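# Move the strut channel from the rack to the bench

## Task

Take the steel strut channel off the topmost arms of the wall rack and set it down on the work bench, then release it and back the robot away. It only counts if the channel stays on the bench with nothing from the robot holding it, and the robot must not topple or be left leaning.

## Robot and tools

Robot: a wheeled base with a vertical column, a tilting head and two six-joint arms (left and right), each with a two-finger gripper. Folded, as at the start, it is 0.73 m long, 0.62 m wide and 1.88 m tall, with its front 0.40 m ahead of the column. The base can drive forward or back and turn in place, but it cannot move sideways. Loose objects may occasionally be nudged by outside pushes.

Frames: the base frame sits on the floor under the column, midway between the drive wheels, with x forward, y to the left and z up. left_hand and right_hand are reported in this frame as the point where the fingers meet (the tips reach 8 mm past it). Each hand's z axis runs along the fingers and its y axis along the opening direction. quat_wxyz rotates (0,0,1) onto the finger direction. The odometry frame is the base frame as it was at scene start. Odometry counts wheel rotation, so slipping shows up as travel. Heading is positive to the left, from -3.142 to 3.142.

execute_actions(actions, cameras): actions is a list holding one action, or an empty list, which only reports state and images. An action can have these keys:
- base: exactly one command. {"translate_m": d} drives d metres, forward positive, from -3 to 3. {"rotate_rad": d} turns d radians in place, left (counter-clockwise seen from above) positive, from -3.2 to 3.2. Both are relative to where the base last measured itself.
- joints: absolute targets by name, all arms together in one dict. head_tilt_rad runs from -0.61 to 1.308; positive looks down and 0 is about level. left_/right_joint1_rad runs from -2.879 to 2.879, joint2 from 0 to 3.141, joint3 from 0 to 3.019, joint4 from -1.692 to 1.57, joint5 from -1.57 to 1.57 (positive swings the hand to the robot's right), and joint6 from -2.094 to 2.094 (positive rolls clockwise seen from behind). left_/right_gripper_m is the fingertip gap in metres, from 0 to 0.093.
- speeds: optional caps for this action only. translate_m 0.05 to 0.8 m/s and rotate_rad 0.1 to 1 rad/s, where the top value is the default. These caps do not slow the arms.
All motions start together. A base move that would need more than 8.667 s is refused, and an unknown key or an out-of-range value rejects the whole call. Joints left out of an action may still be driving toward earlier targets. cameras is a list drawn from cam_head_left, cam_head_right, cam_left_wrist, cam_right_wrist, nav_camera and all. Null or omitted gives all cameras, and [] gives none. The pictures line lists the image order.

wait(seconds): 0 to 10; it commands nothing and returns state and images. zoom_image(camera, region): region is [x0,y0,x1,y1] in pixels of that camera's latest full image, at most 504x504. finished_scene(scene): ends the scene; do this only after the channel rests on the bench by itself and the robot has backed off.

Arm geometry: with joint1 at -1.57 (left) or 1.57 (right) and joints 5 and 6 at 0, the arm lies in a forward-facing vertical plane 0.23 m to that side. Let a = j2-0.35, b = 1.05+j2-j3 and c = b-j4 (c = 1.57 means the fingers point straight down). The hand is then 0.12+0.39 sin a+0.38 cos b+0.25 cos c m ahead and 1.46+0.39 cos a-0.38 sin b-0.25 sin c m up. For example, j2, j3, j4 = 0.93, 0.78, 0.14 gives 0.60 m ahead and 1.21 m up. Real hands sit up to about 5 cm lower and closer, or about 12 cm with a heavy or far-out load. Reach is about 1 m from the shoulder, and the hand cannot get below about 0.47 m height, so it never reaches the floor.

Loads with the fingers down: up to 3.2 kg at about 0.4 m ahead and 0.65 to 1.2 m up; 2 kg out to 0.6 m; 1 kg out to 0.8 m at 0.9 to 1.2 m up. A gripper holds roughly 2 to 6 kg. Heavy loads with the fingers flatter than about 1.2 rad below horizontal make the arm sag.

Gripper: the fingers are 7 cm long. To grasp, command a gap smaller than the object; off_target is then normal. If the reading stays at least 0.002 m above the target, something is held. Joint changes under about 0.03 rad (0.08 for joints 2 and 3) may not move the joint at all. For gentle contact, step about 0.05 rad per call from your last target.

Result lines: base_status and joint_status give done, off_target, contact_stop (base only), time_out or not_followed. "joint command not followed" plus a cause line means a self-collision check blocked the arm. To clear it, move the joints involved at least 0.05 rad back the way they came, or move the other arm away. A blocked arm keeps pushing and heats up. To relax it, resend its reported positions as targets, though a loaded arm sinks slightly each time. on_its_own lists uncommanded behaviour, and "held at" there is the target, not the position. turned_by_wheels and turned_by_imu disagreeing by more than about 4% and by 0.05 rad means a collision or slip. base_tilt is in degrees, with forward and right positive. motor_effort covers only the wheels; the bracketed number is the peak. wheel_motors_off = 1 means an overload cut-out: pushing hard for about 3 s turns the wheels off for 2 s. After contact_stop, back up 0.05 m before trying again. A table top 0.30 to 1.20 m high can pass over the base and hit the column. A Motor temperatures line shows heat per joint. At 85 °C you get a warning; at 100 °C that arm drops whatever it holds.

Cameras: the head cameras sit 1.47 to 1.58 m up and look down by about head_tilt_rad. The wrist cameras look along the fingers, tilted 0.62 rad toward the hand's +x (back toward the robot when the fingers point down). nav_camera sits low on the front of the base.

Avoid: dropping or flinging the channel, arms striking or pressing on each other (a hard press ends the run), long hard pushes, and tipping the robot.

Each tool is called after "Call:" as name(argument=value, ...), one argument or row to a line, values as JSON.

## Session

Call:
execute_actions(
  actions=[
    {"joints":{"head_tilt_rad":0.3}},
  ],
  cameras=["cam_head_left","cam_head_right"],
)

Scene clock: 0.90 s.
Joint torques (N m, as the arm reports them, + toward a larger angle): left_arm=[ 0.9  -7.24 -1.29 -1.03 -0.08 -0.07] | right_arm=[ 0.71 -7.77 -0.74 -1.5  -0.12  0.06]
Motor temperatures (°C, as the motors report them): left_arm=[27 33 27 26 24 24] | right_arm=[24 32 25 25 23 27]
base_odometry: x=+0.000 y=+0.000 heading=+0.000 (m, m, rad; odometry frame)
turned_by_wheels: +0.000 (rad since the last result)
turned_by_imu: +0.000 (rad since the last result)
base_tilt: forward=+0.2 right=-0.5 (deg)
base_status: not commanded
joint_positions: head_tilt_rad=+0.319 left_joint1_rad=-1.559 left_joint2_rad=+0.856 left_joint3_rad=+0.358 left_joint4_rad=-0.905 left_joint5_rad=-0.006 left_joint6_rad=-0.079 left_gripper_m=+0.095 right_joint1_rad=+1.546 right_joint2_rad=+0.901 right_joint3_rad=+0.424 right_joint4_rad=-0.908 right_joint5_rad=-0.036 right_joint6_rad=-0.010 right_gripper_m=+0.094
joint_status: all done
wheel_motors_off: 0
motor_effort: left_wheel=+4(4) right_wheel=+1(1) (%)
left_hand: x=+0.1320 y=+0.2279 z=+1.2537 quat_wxyz=(+0.425, +0.039, -0.904, -0.023) (m; base frame)
right_hand: x=+0.1584 y=-0.2249 z=+1.2416 quat_wxyz=(+0.417, -0.013, -0.909, -0.011) (m; base frame)
pictures: cam_head_left, cam_head_right
Images, in order (width x height): cam_head_left 896x504, cam_head_right 896x504.

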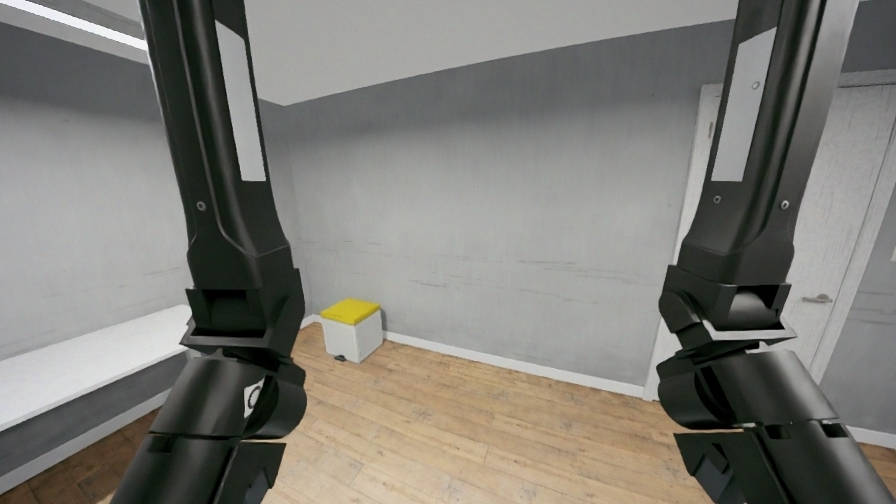

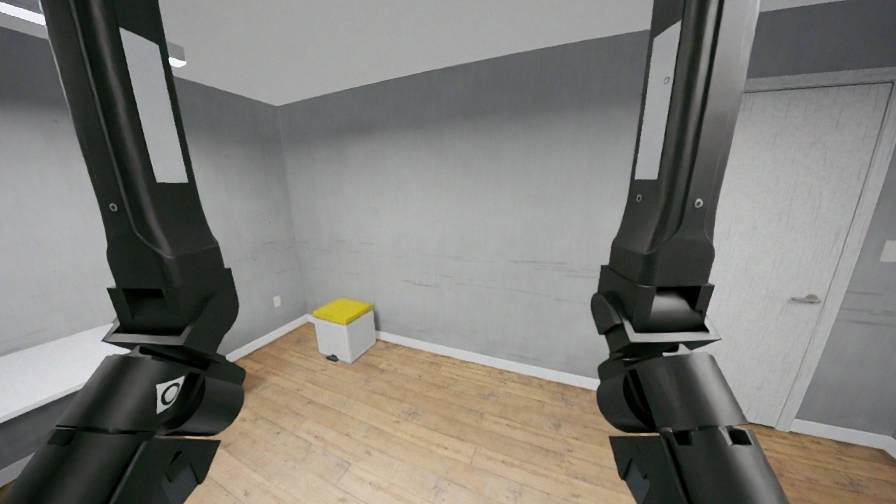

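Rack is probably opposite the bench, to the right.

Call:
execute_actions(
  actions=[
    {"base":{"rotate_rad":-1.9},"joints":{"left_joint2_rad":1.25,"left_joint3_rad":1.1,"left_joint4_rad":-0.37,"right_joint2_rad":1.25,"right_joint3_rad":1.1,"right_joint4_rad":-0.37,"left_joint1_rad":-1.57,"right_joint1_rad":1.57,"left_joint5_rad":0,"right_joint5_rad":0,"left_joint6_rad":1.5,"right_joint6_rad":1.5}},
  ],
  cameras=["cam_head_left","cam_head_right"],
)

Scene clock: 12.27 s.
Joint torques (N m, as the arm reports them, + toward a larger angle): left_arm=[  0.36 -18.51   3.28   0.28   0.09   0.05] | right_arm=[  0.66 -17.25   2.52  -0.07   0.02   0.18]
Motor temperatures (°C, as the motors report them): left_arm=[27 33 27 26 24 24] | right_arm=[24 33 25 25 23 27]
base_odometry: x=+0.000 y=+0.000 heading=-1.899 (m, m, rad; odometry frame)
turned_by_wheels: -1.899 (rad since the last result)
turned_by_imu: -1.902 (rad since the last result)
base_tilt: forward=+0.1 right=-0.4 (deg)
base_status: done
joint_positions: head_tilt_rad=+0.319 left_joint1_rad=-1.564 left_joint2_rad=+1.255 left_joint3_rad=+1.100 left_joint4_rad=-0.368 left_joint5_rad=-0.002 left_joint6_rad=+1.486 left_gripper_m=+0.095 right_joint1_rad=+1.570 right_joint2_rad=+1.251 right_joint3_rad=+1.106 right_joint4_rad=-0.368 right_joint5_rad=-0.002 right_joint6_rad=+1.490 right_gripper_m=+0.094
joint_status: all done
wheel_motors_off: 0
motor_effort: left_wheel=+2(43) right_wheel=-3(31) (%)
left_hand: x=+0.5655 y=+0.2289 z=+1.0906 quat_wxyz=(+0.002, -0.675, -0.738, -0.003) (m; base frame)
right_hand: x=+0.5701 y=-0.2256 z=+1.0930 quat_wxyz=(-0.004, -0.678, -0.735, -0.004) (m; base frame)
pictures: cam_head_left, cam_head_right
Images, in order (width x height): cam_head_left 896x504, cam_head_right 896x504.

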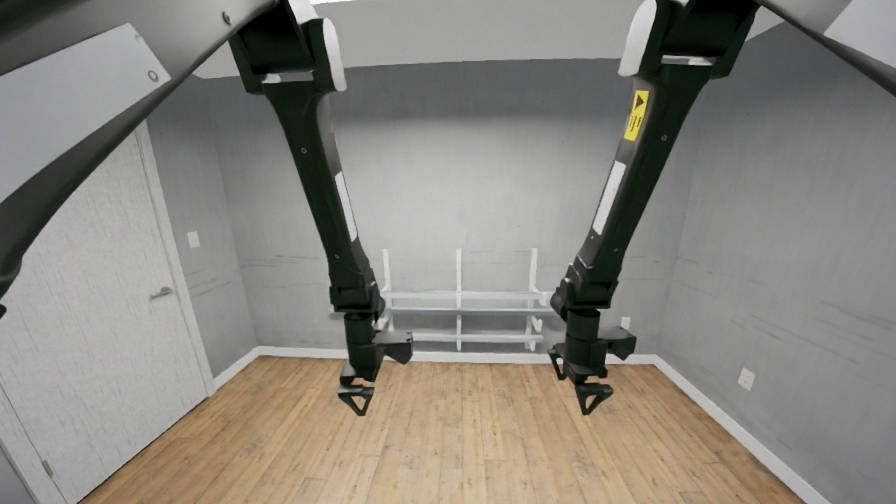

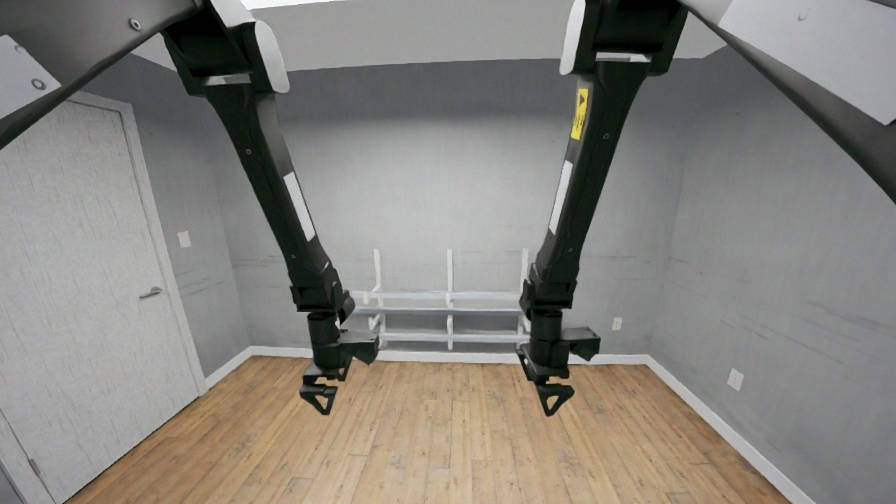

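Call:
execute_actions(
  actions=[
    {"base":{"rotate_rad":0.12},"joints":{"head_tilt_rad":0.6}},
  ],
  cameras=[],
)

Call:
execute_actions(
  actions=[
    {"base":{"translate_m":0.9}},
  ],
  cameras=[],
)

Call:
execute_actions(
  actions=[
    {"base":{"rotate_rad":-0.12}},
  ],
  cameras=["cam_head_left","cam_head_right"],
)

Scene clock: 20.40 s.
Joint torques (N m, as the arm reports them, + toward a larger angle): left_arm=[  0.4  -18.64   3.28   0.29   0.09   0.05] | right_arm=[  0.68 -17.12   2.55  -0.09   0.01   0.18]
Motor temperatures (°C, as the motors report them): left_arm=[27 35 27 26 24 24] | right_arm=[24 34 25 25 23 27]
base_odometry: x=+0.000 y=+0.000 heading=-1.780 (m, m, rad; odometry frame)
turned_by_wheels: +0.119 (rad since the last result)
turned_by_imu: +0.120 (rad since the last result)
base_tilt: forward=+0.2 right=-0.4 (deg)
base_status: done
joint_positions: head_tilt_rad=+0.603 left_joint1_rad=-1.565 left_joint2_rad=+1.255 left_joint3_rad=+1.100 left_joint4_rad=-0.368 left_joint5_rad=-0.002 left_joint6_rad=+1.486 left_gripper_m=+0.095 right_joint1_rad=+1.570 right_joint2_rad=+1.251 right_joint3_rad=+1.106 right_joint4_rad=-0.368 right_joint5_rad=-0.001 right_joint6_rad=+1.490 right_gripper_m=+0.094
joint_status: all done
wheel_motors_off: 0
motor_effort: left_wheel=-2(23) right_wheel=+2(25) (%)
left_hand: x=+0.5655 y=+0.2280 z=+1.0906 quat_wxyz=(+0.002, -0.676, -0.737, -0.003) (m; base frame)
right_hand: x=+0.5701 y=-0.2257 z=+1.0930 quat_wxyz=(-0.004, -0.678, -0.735, -0.004) (m; base frame)
pictures: none
No camera images: the call's "cameras" was empty. Leave "cameras" out to get every camera's image.

Scene clock: 23.43 s.
Joint torques (N m, as the arm reports them, + toward a larger angle): left_arm=[  0.55 -18.76   3.3    0.3    0.09   0.05] | right_arm=[  0.7  -17.42   2.93  -0.08   0.03   0.17]
Motor temperatures (°C, as the motors report them): left_arm=[27 35 27 26 24 24] | right_arm=[24 34 26 25 23 27]
base_odometry: x=-0.187 y=-0.880 heading=-1.781 (m, m, rad; odometry frame)
turned_by_wheels: -0.001 (rad since the last result)
turned_by_imu: -0.001 (rad since the last result)
base_tilt: forward=+0.2 right=-0.5 (deg)
base_status: done
joint_positions: head_tilt_rad=+0.604 left_joint1_rad=-1.565 left_joint2_rad=+1.255 left_joint3_rad=+1.101 left_joint4_rad=-0.368 left_joint5_rad=-0.002 left_joint6_rad=+1.487 left_gripper_m=+0.095 right_joint1_rad=+1.570 right_joint2_rad=+1.251 right_joint3_rad=+1.101 right_joint4_rad=-0.368 right_joint5_rad=-0.001 right_joint6_rad=+1.490 right_gripper_m=+0.094
joint_status: not commanded
wheel_motors_off: 0
motor_effort: left_wheel=-1(49) right_wheel=+2(57) (%)
left_hand: x=+0.5661 y=+0.2280 z=+1.0909 quat_wxyz=(+0.001, -0.676, -0.737, -0.003) (m; base frame)
right_hand: x=+0.5671 y=-0.2257 z=+1.0923 quat_wxyz=(-0.002, -0.678, -0.735, -0.002) (m; base frame)
pictures: none
No camera images: the call's "cameras" was empty. Leave "cameras" out to get every camera's image.

Scene clock: 24.53 s.
Joint torques (N m, as the arm reports them, + toward a larger angle): left_arm=[  0.59 -18.71   3.22   0.29   0.09   0.05] | right_arm=[  0.78 -17.15   2.83   0.04   0.03   0.17]
Motor temperatures (°C, as the motors report them): left_arm=[27 35 27 26 24 24] | right_arm=[24 34 26 25 23 27]
base_odometry: x=-0.187 y=-0.881 heading=-1.899 (m, m, rad; odometry frame)
turned_by_wheels: -0.119 (rad since the last result)
turned_by_imu: -0.118 (rad since the last result)
base_tilt: forward=+0.2 right=-0.5 (deg)
base_status: done
joint_positions: head_tilt_rad=+0.604 left_joint1_rad=-1.565 left_joint2_rad=+1.255 left_joint3_rad=+1.101 left_joint4_rad=-0.368 left_joint5_rad=-0.002 left_joint6_rad=+1.487 left_gripper_m=+0.095 right_joint1_rad=+1.570 right_joint2_rad=+1.251 right_joint3_rad=+1.101 right_joint4_rad=-0.368 right_joint5_rad=-0.001 right_joint6_rad=+1.490 right_gripper_m=+0.094
joint_status: not commanded
wheel_motors_off: 0
motor_effort: left_wheel=+0(36) right_wheel=-1(41) (%)
left_hand: x=+0.5661 y=+0.2278 z=+1.0909 quat_wxyz=(+0.001, -0.676, -0.737, -0.003) (m; base frame)
right_hand: x=+0.5671 y=-0.2257 z=+1.0923 quat_wxyz=(-0.002, -0.678, -0.735, -0.002) (m; base frame)
pictures: cam_head_left, cam_head_right
Images, in order (width x height): cam_head_left 896x504, cam_head_right 896x504.

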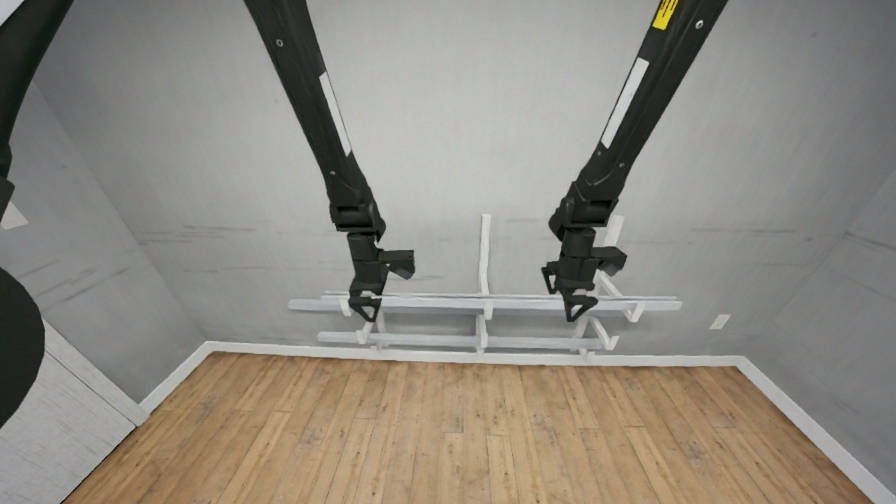

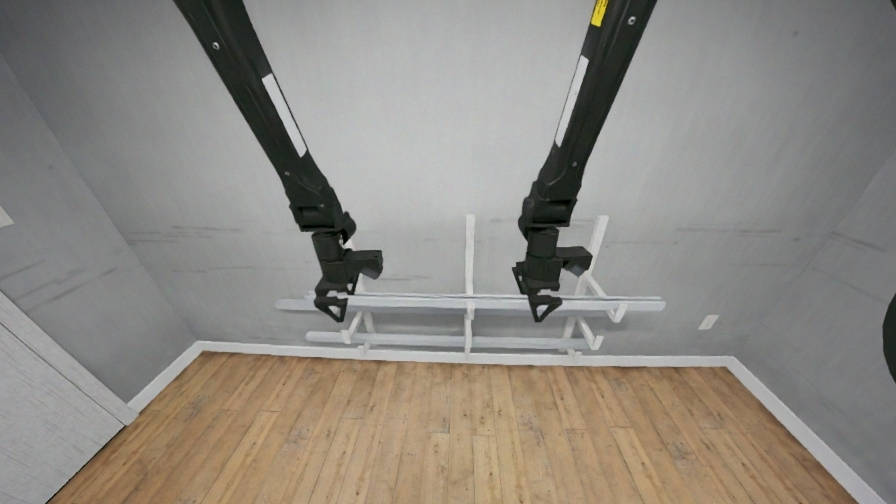

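Call:
execute_actions(
  actions=[
    {"base":{"rotate_rad":-0.04},"joints":{"head_tilt_rad":0.8}},
  ],
  cameras=[],
)

Call:
execute_actions(
  actions=[
    {"base":{"translate_m":0.25}},
  ],
)

Scene clock: 32.47 s.
Joint torques (N m, as the arm reports them, + toward a larger angle): left_arm=[  0.68 -18.51   3.28   0.32   0.08   0.05] | right_arm=[  0.61 -17.08   2.97  -0.08   0.01   0.18]
Motor temperatures (°C, as the motors report them): left_arm=[27 36 28 26 24 24] | right_arm=[24 35 26 25 23 27]
base_odometry: x=-0.187 y=-0.881 heading=-1.938 (m, m, rad; odometry frame)
turned_by_wheels: -0.039 (rad since the last result)
turned_by_imu: -0.039 (rad since the last result)
base_tilt: forward=+0.2 right=-0.5 (deg)
base_status: done
joint_positions: head_tilt_rad=+0.802 left_joint1_rad=-1.566 left_joint2_rad=+1.255 left_joint3_rad=+1.101 left_joint4_rad=-0.368 left_joint5_rad=-0.001 left_joint6_rad=+1.487 left_gripper_m=+0.095 right_joint1_rad=+1.570 right_joint2_rad=+1.251 right_joint3_rad=+1.101 right_joint4_rad=-0.368 right_joint5_rad=-0.001 right_joint6_rad=+1.490 right_gripper_m=+0.094
joint_status: all done
wheel_motors_off: 0
motor_effort: left_wheel=+0(27) right_wheel=+0(47) (%)
left_hand: x=+0.5661 y=+0.2273 z=+1.0909 quat_wxyz=(+0.001, -0.676, -0.737, -0.003) (m; base frame)
right_hand: x=+0.5671 y=-0.2260 z=+1.0923 quat_wxyz=(-0.002, -0.678, -0.735, -0.002) (m; base frame)
pictures: none
No camera images: the call's "cameras" was empty. Leave "cameras" out to get every camera's image.

Scene clock: 34.40 s.
Joint torques (N m, as the arm reports them, + toward a larger angle): left_arm=[  0.59 -18.57   3.26   0.28   0.08   0.04] | right_arm=[  0.67 -17.32   3.1   -0.12   0.01   0.16]
Motor temperatures (°C, as the motors report them): left_arm=[27 36 28 26 24 24] | right_arm=[24 35 26 25 23 27]
base_odometry: x=-0.277 y=-1.114 heading=-1.939 (m, m, rad; odometry frame)
turned_by_wheels: -0.001 (rad since the last result)
turned_by_imu: -0.002 (rad since the last result)
base_tilt: forward=+0.2 right=-0.6 (deg)
base_status: done
joint_positions: head_tilt_rad=+0.803 left_joint1_rad=-1.566 left_joint2_rad=+1.255 left_joint3_rad=+1.101 left_joint4_rad=-0.368 left_joint5_rad=-0.001 left_joint6_rad=+1.487 left_gripper_m=+0.095 right_joint1_rad=+1.570 right_joint2_rad=+1.251 right_joint3_rad=+1.098 right_joint4_rad=-0.368 right_joint5_rad=-0.001 right_joint6_rad=+1.490 right_gripper_m=+0.094
joint_status: not commanded
wheel_motors_off: 0
motor_effort: left_wheel=-2(51) right_wheel=+0(52) (%)
left_hand: x=+0.5661 y=+0.2273 z=+1.0909 quat_wxyz=(+0.001, -0.676, -0.737, -0.003) (m; base frame)
right_hand: x=+0.5657 y=-0.2260 z=+1.0920 quat_wxyz=(-0.001, -0.678, -0.735, -0.001) (m; base frame)
pictures: cam_head_left, cam_head_right, cam_left_wrist, cam_right_wrist, nav_camera
Images, in order (width x height): cam_head_left 896x504, cam_head_right 896x504, cam_left_wrist 504x504, cam_right_wrist 504x504, nav_camera 896x504.

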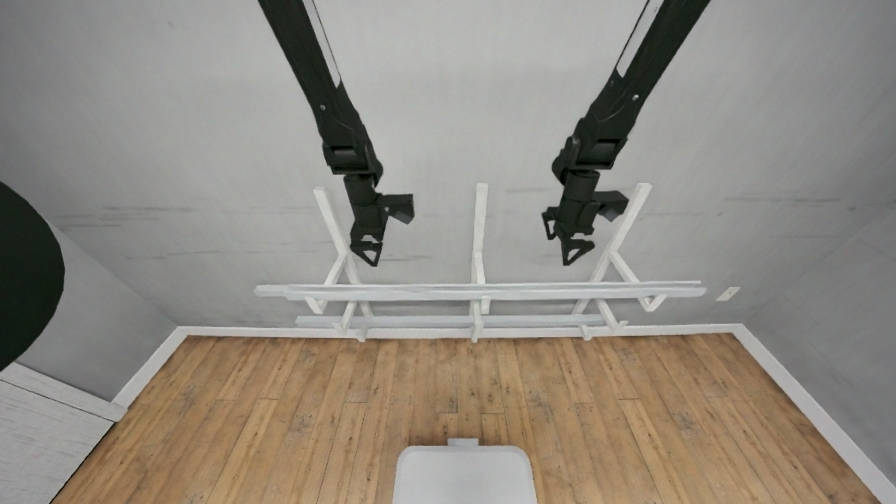

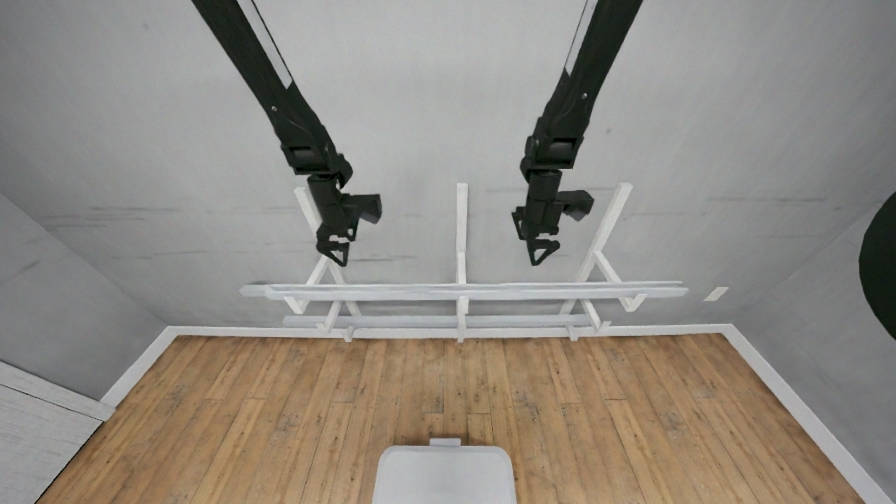

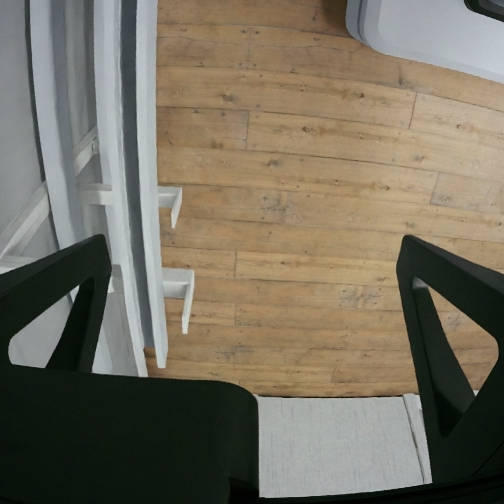

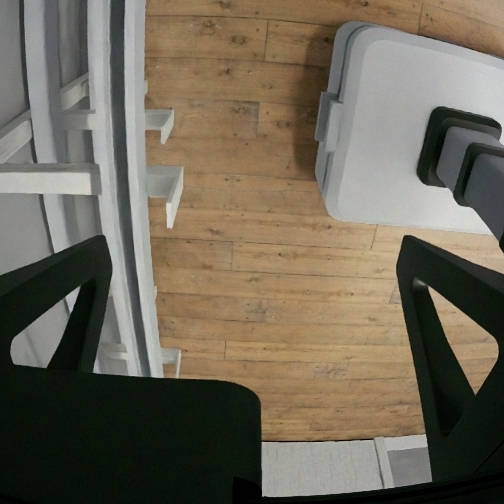

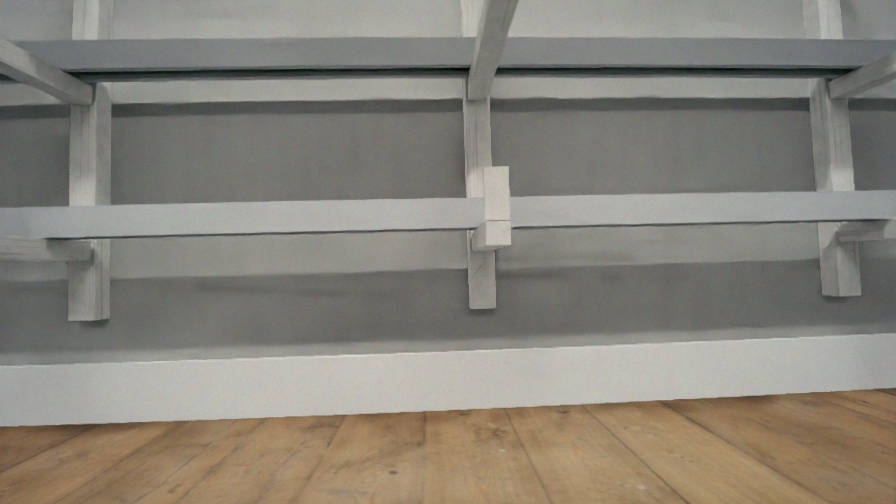

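Call:
execute_actions(
  actions=[
    {"base":{"translate_m":0.12},"joints":{"left_joint2_rad":1.6,"left_joint3_rad":1.3,"left_joint4_rad":-0.22,"right_joint2_rad":1.6,"right_joint3_rad":1.3,"right_joint4_rad":-0.22}},
  ],
  cameras=["cam_head_left","cam_left_wrist","cam_right_wrist"],
)

Scene clock: 42.27 s.
Joint torques (N m, as the arm reports them, + toward a larger angle): left_arm=[  0.61 -20.87   1.75   0.29   0.08   0.04] | right_arm=[  0.78 -18.92   1.9   -0.02   0.02   0.17]
Motor temperatures (°C, as the motors report them): left_arm=[27 36 28 26 24 24] | right_arm=[24 35 26 25 23 27]
base_odometry: x=-0.320 y=-1.226 heading=-1.940 (m, m, rad; odometry frame)
turned_by_wheels: -0.001 (rad since the last result)
turned_by_imu: -0.001 (rad since the last result)
base_tilt: forward=+0.1 right=-0.5 (deg)
base_status: done
joint_positions: head_tilt_rad=+0.803 left_joint1_rad=-1.566 left_joint2_rad=+1.612 left_joint3_rad=+1.302 left_joint4_rad=-0.218 left_joint5_rad=-0.001 left_joint6_rad=+1.488 left_gripper_m=+0.095 right_joint1_rad=+1.570 right_joint2_rad=+1.612 right_joint3_rad=+1.298 right_joint4_rad=-0.220 right_joint5_rad=-0.001 right_joint6_rad=+1.491 right_gripper_m=+0.094
joint_status: all done
wheel_motors_off: 0
motor_effort: left_wheel=-1(43) right_wheel=-1(41) (%)
left_hand: x=+0.5704 y=+0.2279 z=+0.9524 quat_wxyz=(+0.004, -0.676, -0.737, +0.000) (m; base frame)
right_hand: x=+0.5672 y=-0.2261 z=+0.9520 quat_wxyz=(+0.004, -0.679, -0.735, +0.004) (m; base frame)
pictures: cam_head_left, cam_left_wrist, cam_right_wrist
Images, in order (width x height): cam_head_left 896x504, cam_left_wrist 504x504, cam_right_wrist 504x504.

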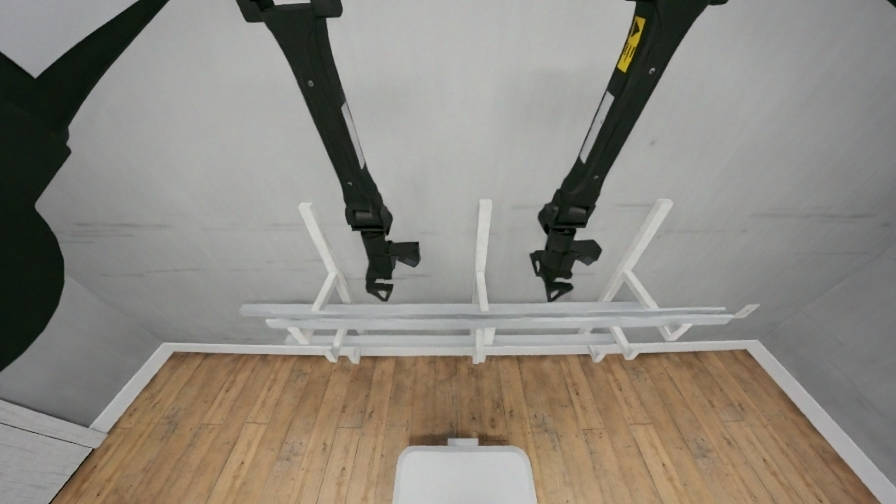

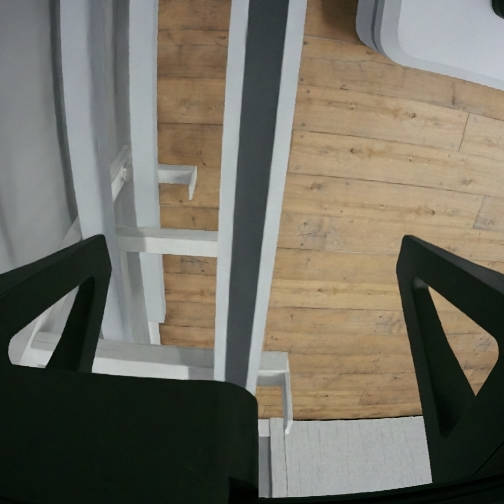

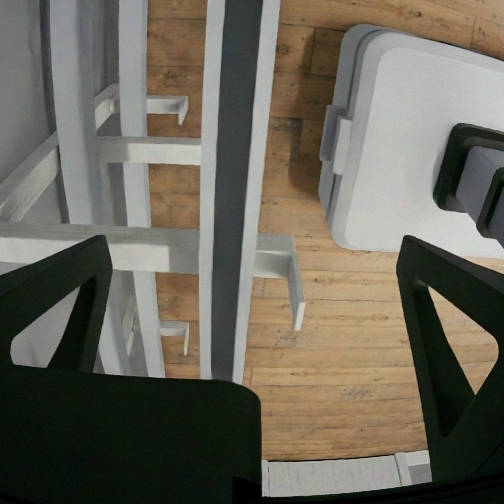

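Call:
execute_actions(
  actions=[
    {"joints":{"left_joint2_rad":2.05,"left_joint3_rad":1.65,"left_joint4_rad":-0.12,"right_joint2_rad":2.05,"right_joint3_rad":1.65,"right_joint4_rad":-0.12}},
  ],
  cameras=["cam_head_left","cam_left_wrist","cam_right_wrist"],
)

Scene clock: 56.60 s.
Joint torques (N m, as the arm reports them, + toward a larger angle): left_arm=[  0.71 -15.74   0.23  -0.05   0.02  -0.01] | right_arm=[  0.91 -19.37   0.83  -0.36   0.03   0.09]
Motor temperatures (°C, as the motors report them): left_arm=[27 37 28 26 24 24] | right_arm=[24 36 26 25 23 27]
base_odometry: x=-0.320 y=-1.226 heading=-1.940 (m, m, rad; odometry frame)
turned_by_wheels: +0.000 (rad since the last result)
turned_by_imu: -0.001 (rad since the last result)
base_tilt: forward=+0.2 right=-0.4 (deg)
base_status: not commanded
joint_positions: head_tilt_rad=+0.803 left_joint1_rad=-1.566 left_joint2_rad=+1.994 left_joint3_rad=+1.670 left_joint4_rad=-0.102 left_joint5_rad=+0.000 left_joint6_rad=+1.493 left_gripper_m=+0.094 right_joint1_rad=+1.570 right_joint2_rad=+2.064 right_joint3_rad=+1.653 right_joint4_rad=-0.110 right_joint5_rad=-0.002 right_joint6_rad=+1.497 right_gripper_m=+0.094
joint_status: all done
wheel_motors_off: 0
motor_effort: left_wheel=-2(12) right_wheel=-1(14) (%)
left_hand: x=+0.6068 y=+0.2283 z=+0.8075 quat_wxyz=(-0.034, -0.677, -0.734, -0.034) (m; base frame)
right_hand: x=+0.5483 y=-0.2261 z=+0.7745 quat_wxyz=(-0.001, -0.681, -0.732, -0.001) (m; base frame)
pictures: cam_head_left, cam_left_wrist, cam_right_wrist
Images, in order (width x height): cam_head_left 896x504, cam_left_wrist 504x504, cam_right_wrist 504x504.

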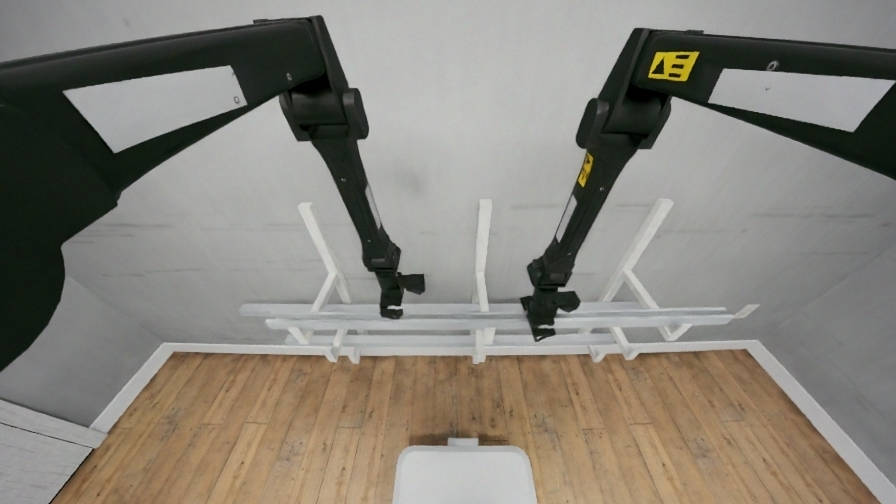

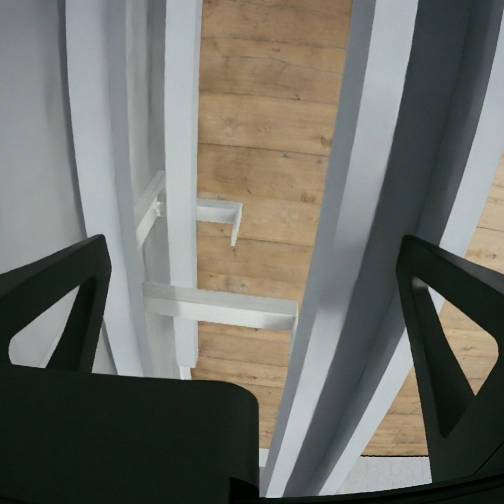

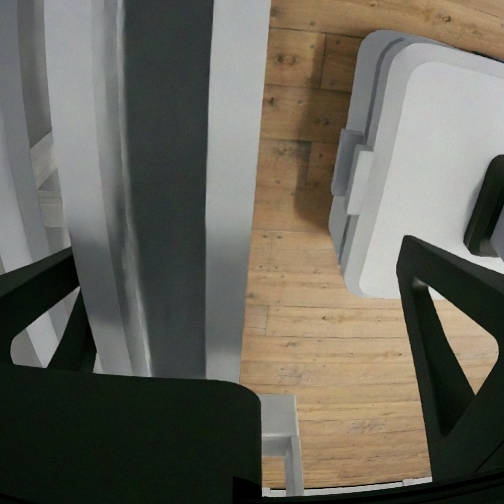

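Call:
execute_actions(
  actions=[
    {"joints":{"left_joint2_rad":1.8,"left_joint3_rad":1.4,"left_joint4_rad":-0.25}},
  ],
  cameras=["cam_left_wrist"],
)

Call:
execute_actions(
  actions=[
    {"joints":{"left_joint2_rad":2.05,"left_joint3_rad":1.6,"left_joint4_rad":-0.2}},
  ],
  cameras=["cam_head_left","cam_left_wrist"],
)

Scene clock: 66.20 s.
Joint torques (N m, as the arm reports them, + toward a larger angle): left_arm=[  0.62 -20.42   0.54   0.02   0.01   0.01] | right_arm=[  0.78 -19.08   0.8   -0.4    0.03   0.08]
Motor temperatures (°C, as the motors report them): left_arm=[27 37 27 26 24 24] | right_arm=[24 37 25 25 23 26]
base_odometry: x=-0.320 y=-1.226 heading=-1.940 (m, m, rad; odometry frame)
turned_by_wheels: +0.000 (rad since the last result)
turned_by_imu: +0.000 (rad since the last result)
base_tilt: forward=+0.3 right=-0.6 (deg)
base_status: not commanded
joint_positions: head_tilt_rad=+0.803 left_joint1_rad=-1.566 left_joint2_rad=+1.818 left_joint3_rad=+1.402 left_joint4_rad=-0.246 left_joint5_rad=+0.000 left_joint6_rad=+1.493 left_gripper_m=+0.095 right_joint1_rad=+1.570 right_joint2_rad=+2.064 right_joint3_rad=+1.653 right_joint4_rad=-0.110 right_joint5_rad=-0.002 right_joint6_rad=+1.497 right_gripper_m=+0.094
joint_status: all done
wheel_motors_off: 0
motor_effort: left_wheel=-1(3) right_wheel=+0(0) (%)
left_hand: x=+0.5139 y=+0.2278 z=+0.8709 quat_wxyz=(+0.052, -0.676, -0.733, +0.046) (m; base frame)
right_hand: x=+0.5483 y=-0.2261 z=+0.7745 quat_wxyz=(-0.001, -0.681, -0.732, -0.001) (m; base frame)
pictures: cam_left_wrist
Images, in order (width x height): cam_left_wrist 504x504.

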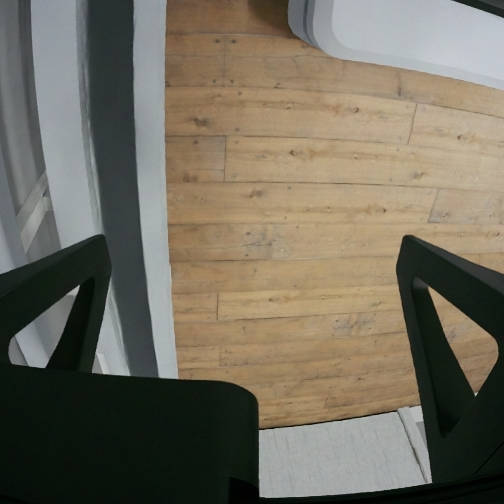

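Scene clock: 67.10 s.
Joint torques (N m, as the arm reports them, + toward a larger angle): left_arm=[  0.62 -16.39  -0.24  -0.44   0.02  -0.03] | right_arm=[  0.87 -19.19   0.73  -0.41   0.03   0.08]
Motor temperatures (°C, as the motors report them): left_arm=[27 37 27 26 24 24] | right_arm=[24 37 25 25 23 26]
base_odometry: x=-0.320 y=-1.226 heading=-1.940 (m, m, rad; odometry frame)
turned_by_wheels: +0.000 (rad since the last result)
turned_by_imu: +0.000 (rad since the last result)
base_tilt: forward=+0.4 right=-0.4 (deg)
base_status: not commanded
joint_positions: head_tilt_rad=+0.803 left_joint1_rad=-1.566 left_joint2_rad=+2.018 left_joint3_rad=+1.614 left_joint4_rad=-0.178 left_joint5_rad=+0.000 left_joint6_rad=+1.496 left_gripper_m=+0.095 right_joint1_rad=+1.570 right_joint2_rad=+2.064 right_joint3_rad=+1.653 right_joint4_rad=-0.110 right_joint5_rad=-0.002 right_joint6_rad=+1.497 right_gripper_m=+0.094
joint_status: all done
wheel_motors_off: 0
motor_effort: left_wheel=-2(2) right_wheel=+0(1) (%)
left_hand: x=+0.5377 y=+0.2282 z=+0.7926 quat_wxyz=(+0.023, -0.679, -0.733, +0.018) (m; base frame)
right_hand: x=+0.5483 y=-0.2261 z=+0.7745 quat_wxyz=(-0.001, -0.681, -0.732, -0.001) (m; base frame)
pictures: cam_head_left, cam_left_wrist
Images, in order (width x height): cam_head_left 896x504, cam_left_wrist 504x504.

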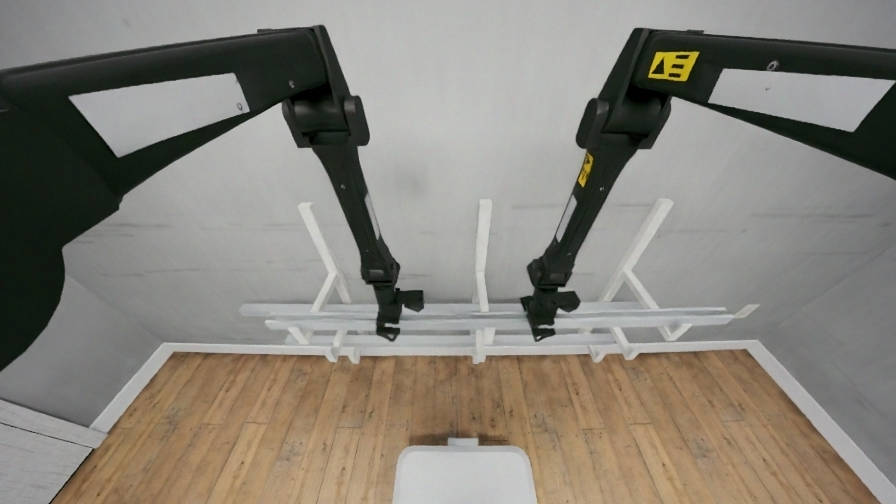

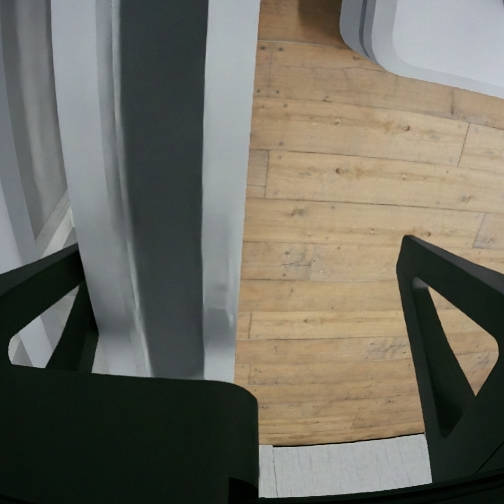

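Call:
execute_actions(
  actions=[
    {"joints":{"left_joint2_rad":1.9,"left_joint3_rad":1.55,"left_joint4_rad":-0.14}},
  ],
  cameras=["cam_left_wrist"],
)

Call:
execute_actions(
  actions=[
    {"joints":{"left_joint2_rad":2.08,"left_joint3_rad":1.65,"left_joint4_rad":-0.14}},
  ],
  cameras=["cam_head_left","cam_left_wrist"],
)

Scene clock: 75.30 s.
Joint torques (N m, as the arm reports them, + toward a larger angle): left_arm=[  0.64 -19.73   1.55   0.29   0.02  -0.04] | right_arm=[  0.65 -19.31   0.8   -0.38   0.01   0.1 ]
Motor temperatures (°C, as the motors report them): left_arm=[27 37 27 26 24 24] | right_arm=[24 37 25 25 23 26]
base_odometry: x=-0.320 y=-1.226 heading=-1.940 (m, m, rad; odometry frame)
turned_by_wheels: +0.000 (rad since the last result)
turned_by_imu: -0.001 (rad since the last result)
base_tilt: forward=+0.1 right=-0.4 (deg)
base_status: not commanded
joint_positions: head_tilt_rad=+0.803 left_joint1_rad=-1.566 left_joint2_rad=+1.894 left_joint3_rad=+1.552 left_joint4_rad=-0.136 left_joint5_rad=+0.000 left_joint6_rad=+1.496 left_gripper_m=+0.095 right_joint1_rad=+1.570 right_joint2_rad=+2.064 right_joint3_rad=+1.653 right_joint4_rad=-0.110 right_joint5_rad=-0.002 right_joint6_rad=+1.497 right_gripper_m=+0.094
joint_status: all done
wheel_motors_off: 0
motor_effort: left_wheel=+0(2) right_wheel=+1(1) (%)
left_hand: x=+0.5891 y=+0.2282 z=+0.8438 quat_wxyz=(-0.016, -0.679, -0.733, -0.017) (m; base frame)
right_hand: x=+0.5483 y=-0.2261 z=+0.7745 quat_wxyz=(-0.001, -0.681, -0.732, -0.001) (m; base frame)
pictures: cam_left_wrist
Images, in order (width x height): cam_left_wrist 504x504.

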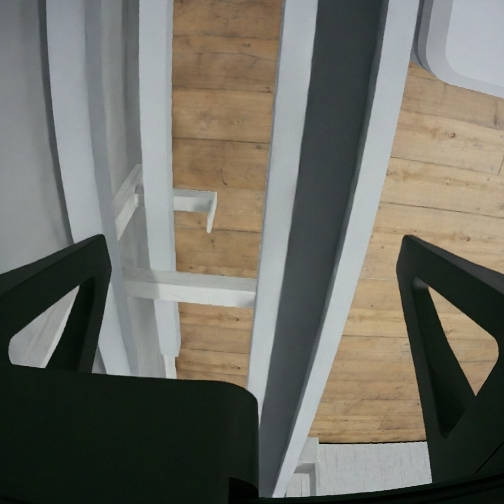

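Scene clock: 76.13 s.
Joint torques (N m, as the arm reports them, + toward a larger angle): left_arm=[  0.61 -13.31  -0.14  -0.17   0.    -0.05] | right_arm=[  0.98 -19.32   0.79  -0.4    0.02   0.11]
Motor temperatures (°C, as the motors report them): left_arm=[27 37 27 26 24 24] | right_arm=[24 37 25 25 23 26]
base_odometry: x=-0.320 y=-1.226 heading=-1.940 (m, m, rad; odometry frame)
turned_by_wheels: +0.000 (rad since the last result)
turned_by_imu: +0.000 (rad since the last result)
base_tilt: forward=+0.3 right=-0.5 (deg)
base_status: not commanded
joint_positions: head_tilt_rad=+0.803 left_joint1_rad=-1.566 left_joint2_rad=+1.996 left_joint3_rad=+1.674 left_joint4_rad=-0.118 left_joint5_rad=+0.001 left_joint6_rad=+1.497 left_gripper_m=+0.095 right_joint1_rad=+1.570 right_joint2_rad=+2.064 right_joint3_rad=+1.653 right_joint4_rad=-0.110 right_joint5_rad=-0.002 right_joint6_rad=+1.497 right_gripper_m=+0.094
joint_status: all done
wheel_motors_off: 0
motor_effort: left_wheel=-3(3) right_wheel=-1(3) (%)
left_hand: x=+0.6044 y=+0.2282 z=+0.8066 quat_wxyz=(-0.029, -0.679, -0.733, -0.030) (m; base frame)
right_hand: x=+0.5483 y=-0.2261 z=+0.7745 quat_wxyz=(-0.001, -0.681, -0.732, -0.001) (m; base frame)
pictures: cam_head_left, cam_left_wrist
Images, in order (width x height): cam_head_left 896x504, cam_left_wrist 504x504.

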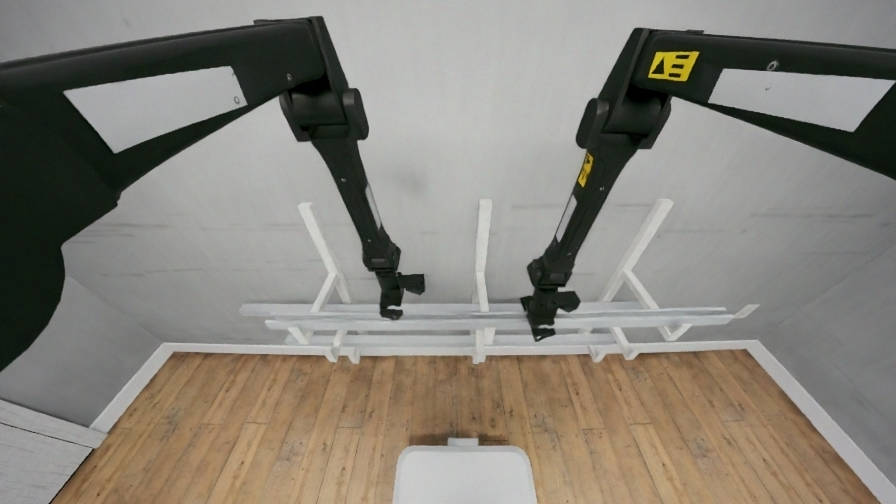

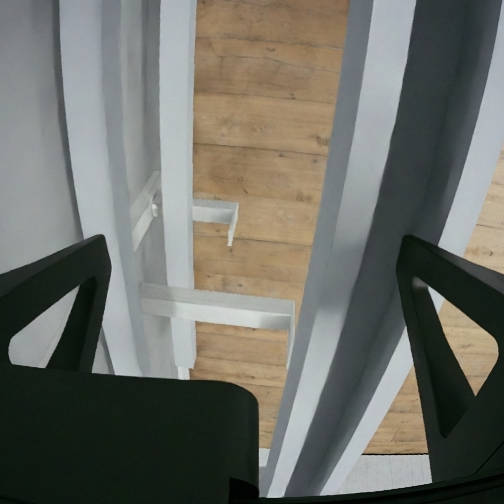

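Call:
execute_actions(
  actions=[
    {"joints":{"left_joint2_rad":1.9,"left_joint3_rad":1.53,"left_joint4_rad":-0.2}},
  ],
  cameras=["cam_left_wrist"],
)

Call:
execute_actions(
  actions=[
    {"joints":{"left_joint2_rad":2.08,"left_joint3_rad":1.7,"left_joint4_rad":-0.2}},
  ],
  cameras=["cam_head_left","cam_left_wrist"],
)

Scene clock: 88.30 s.
Joint torques (N m, as the arm reports them, + toward a larger angle): left_arm=[  0.64 -19.64   0.94   0.08   0.    -0.04] | right_arm=[  0.93 -19.12   0.82  -0.38   0.02   0.09]
Motor temperatures (°C, as the motors report them): left_arm=[27 36 27 26 24 24] | right_arm=[24 37 25 25 23 26]
base_odometry: x=-0.320 y=-1.226 heading=-1.940 (m, m, rad; odometry frame)
turned_by_wheels: +0.000 (rad since the last result)
turned_by_imu: +0.000 (rad since the last result)
base_tilt: forward=+0.2 right=-0.4 (deg)
base_status: not commanded
joint_positions: head_tilt_rad=+0.803 left_joint1_rad=-1.566 left_joint2_rad=+1.899 left_joint3_rad=+1.535 left_joint4_rad=-0.194 left_joint5_rad=+0.001 left_joint6_rad=+1.497 left_gripper_m=+0.095 right_joint1_rad=+1.570 right_joint2_rad=+2.064 right_joint3_rad=+1.653 right_joint4_rad=-0.110 right_joint5_rad=-0.002 right_joint6_rad=+1.497 right_gripper_m=+0.094
joint_status: all done
wheel_motors_off: 0
motor_effort: left_wheel=-1(3) right_wheel=+0(2) (%)
left_hand: x=+0.5609 y=+0.2280 z=+0.8403 quat_wxyz=(+0.014, -0.680, -0.733, +0.010) (m; base frame)
right_hand: x=+0.5483 y=-0.2261 z=+0.7745 quat_wxyz=(-0.001, -0.681, -0.732, -0.001) (m; base frame)
pictures: cam_left_wrist
Images, in order (width x height): cam_left_wrist 504x504.

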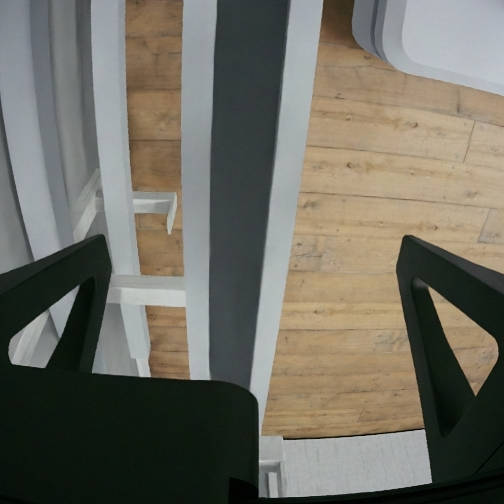

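Scene clock: 89.33 s.
Joint torques (N m, as the arm reports them, + toward a larger angle): left_arm=[  0.61 -19.72   1.21   0.11   0.    -0.03] | right_arm=[  0.9  -19.08   0.78  -0.39   0.03   0.1 ]
Motor temperatures (°C, as the motors report them): left_arm=[27 36 27 26 24 24] | right_arm=[24 37 25 25 23 26]
base_odometry: x=-0.320 y=-1.226 heading=-1.940 (m, m, rad; odometry frame)
turned_by_wheels: +0.000 (rad since the last result)
turned_by_imu: +0.000 (rad since the last result)
base_tilt: forward=+0.3 right=-0.4 (deg)
base_status: not commanded
joint_positions: head_tilt_rad=+0.803 left_joint1_rad=-1.566 left_joint2_rad=+2.086 left_joint3_rad=+1.699 left_joint4_rad=-0.195 left_joint5_rad=+0.001 left_joint6_rad=+1.497 left_gripper_m=+0.095 right_joint1_rad=+1.570 right_joint2_rad=+2.064 right_joint3_rad=+1.653 right_joint4_rad=-0.110 right_joint5_rad=-0.002 right_joint6_rad=+1.497 right_gripper_m=+0.094
joint_status: all done
wheel_motors_off: 0
motor_effort: left_wheel=+0(1) right_wheel=+1(0) (%)
left_hand: x=+0.5405 y=+0.2282 z=+0.7675 quat_wxyz=(+0.023, -0.679, -0.733, +0.019) (m; base frame)
right_hand: x=+0.5483 y=-0.2261 z=+0.7745 quat_wxyz=(-0.001, -0.681, -0.732, -0.001) (m; base frame)
pictures: cam_head_left, cam_left_wrist
Images, in order (width x height): cam_head_left 896x504, cam_left_wrist 504x504.

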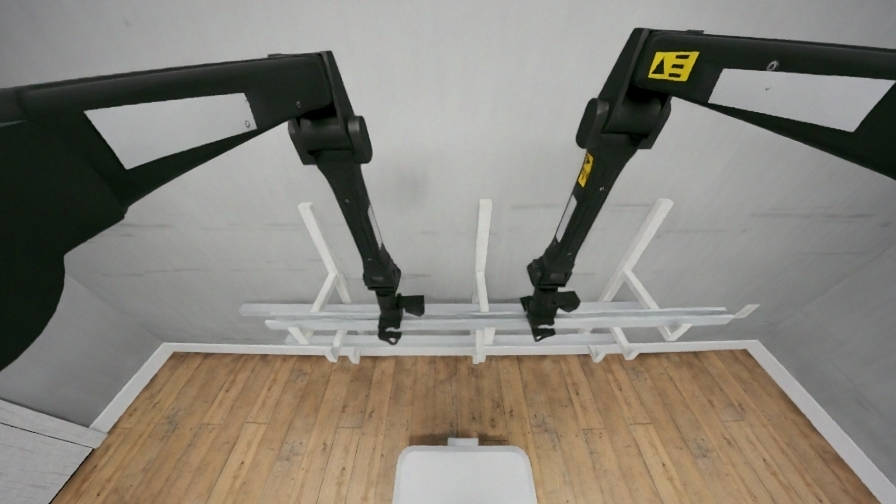

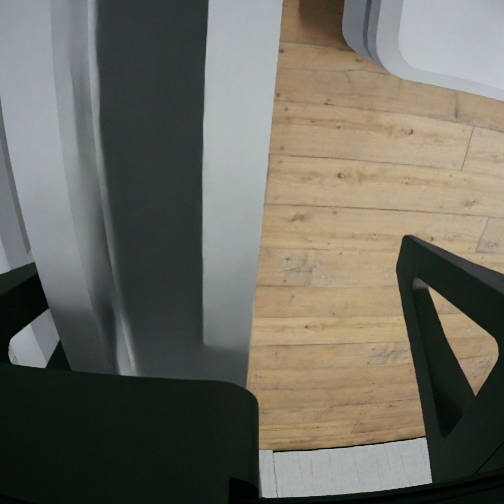

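Straddling now. Grip and lift.

Call:
execute_actions(
  actions=[
    {"joints":{"left_gripper_m":0.0,"right_gripper_m":0.0}},
  ],
  cameras=[],
)

Call:
execute_actions(
  actions=[
    {"joints":{"left_joint2_rad":1.65,"left_joint3_rad":1.35,"left_joint4_rad":-0.25,"right_joint2_rad":1.65,"right_joint3_rad":1.35,"right_joint4_rad":-0.25}},
  ],
  cameras=["cam_head_left"],
)

Scene clock: 96.93 s.
Joint torques (N m, as the arm reports them, + toward a larger angle): left_arm=[  0.57 -19.38  -0.14  -0.36   0.14  -0.23] | right_arm=[  0.85 -18.82  -0.17  -0.43   0.02  -0.13]
Motor temperatures (°C, as the motors report them): left_arm=[27 37 27 26 24 24] | right_arm=[24 38 25 25 23 26]
base_odometry: x=-0.320 y=-1.226 heading=-1.940 (m, m, rad; odometry frame)
turned_by_wheels: +0.000 (rad since the last result)
turned_by_imu: +0.000 (rad since the last result)
base_tilt: forward=+0.2 right=-0.5 (deg)
base_status: not commanded
joint_positions: head_tilt_rad=+0.803 left_joint1_rad=-1.566 left_joint2_rad=+2.077 left_joint3_rad=+1.718 left_joint4_rad=-0.178 left_joint5_rad=-0.003 left_joint6_rad=+1.520 left_gripper_m=+0.042 right_joint1_rad=+1.570 right_joint2_rad=+2.052 right_joint3_rad=+1.672 right_joint4_rad=-0.108 right_joint5_rad=-0.001 right_joint6_rad=+1.515 right_gripper_m=+0.041
joint_status: left_gripper_m off_target (ended at +0.042, target +0.000); right_gripper_m off_target (ended at +0.041, target +0.000)
wheel_motors_off: 0
motor_effort: left_wheel=-3(4) right_wheel=-3(3) (%)
left_hand: x=+0.5626 y=+0.2288 z=+0.7722 quat_wxyz=(+0.007, -0.688, -0.726, +0.002) (m; base frame)
right_hand: x=+0.5684 y=-0.2262 z=+0.7807 quat_wxyz=(-0.013, -0.687, -0.726, -0.012) (m; base frame)
pictures: none
No camera images: the call's "cameras" was empty. Leave "cameras" out to get every camera's image.

Scene clock: 98.27 s.
Joint torques (N m, as the arm reports them, + toward a larger angle): left_arm=[  0.5  -23.66   2.32   0.42   0.16  -0.61] | right_arm=[  0.66 -27.22  -0.1   -2.     0.15  -0.73]
Motor temperatures (°C, as the motors report them): left_arm=[27 37 27 26 24 24] | right_arm=[24 38 25 25 23 27]
base_odometry: x=-0.320 y=-1.226 heading=-1.940 (m, m, rad; odometry frame)
turned_by_wheels: +0.000 (rad since the last result)
turned_by_imu: +0.000 (rad since the last result)
base_tilt: forward=+0.2 right=-0.4 (deg)
base_status: not commanded
joint_positions: head_tilt_rad=+0.803 left_joint1_rad=-1.566 left_joint2_rad=+1.704 left_joint3_rad=+1.338 left_joint4_rad=-0.257 left_joint5_rad=-0.003 left_joint6_rad=+1.565 left_gripper_m=+0.041 right_joint1_rad=+1.570 right_joint2_rad=+1.766 right_joint3_rad=+1.364 right_joint4_rad=-0.206 right_joint5_rad=-0.005 right_joint6_rad=+1.568 right_gripper_m=+0.041
joint_status: all done
wheel_motors_off: 0
motor_effort: left_wheel=+0(9) right_wheel=+0(7) (%)
left_hand: x=+0.5354 y=+0.2283 z=+0.9157 quat_wxyz=(+0.038, -0.704, -0.709, +0.033) (m; base frame)
right_hand: x=+0.5300 y=-0.2254 z=+0.8899 quat_wxyz=(+0.031, -0.706, -0.707, +0.028) (m; base frame)
pictures: cam_head_left
Images, in order (width x height): cam_head_left 896x504.

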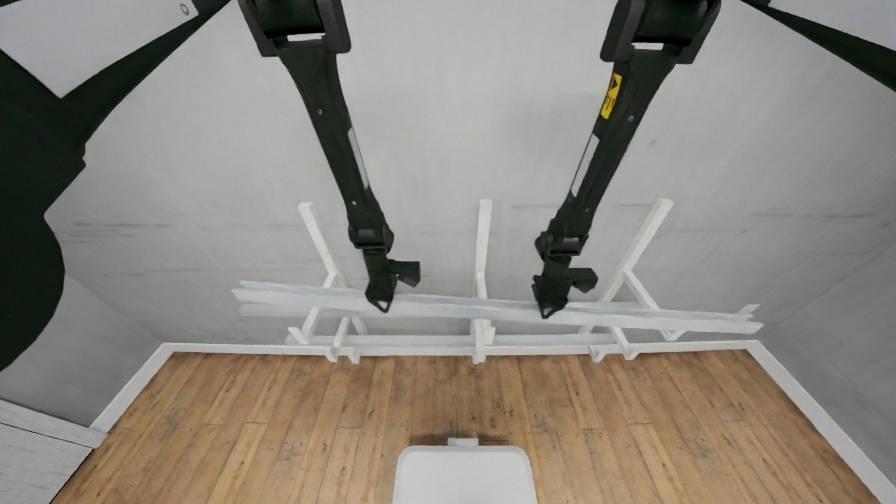

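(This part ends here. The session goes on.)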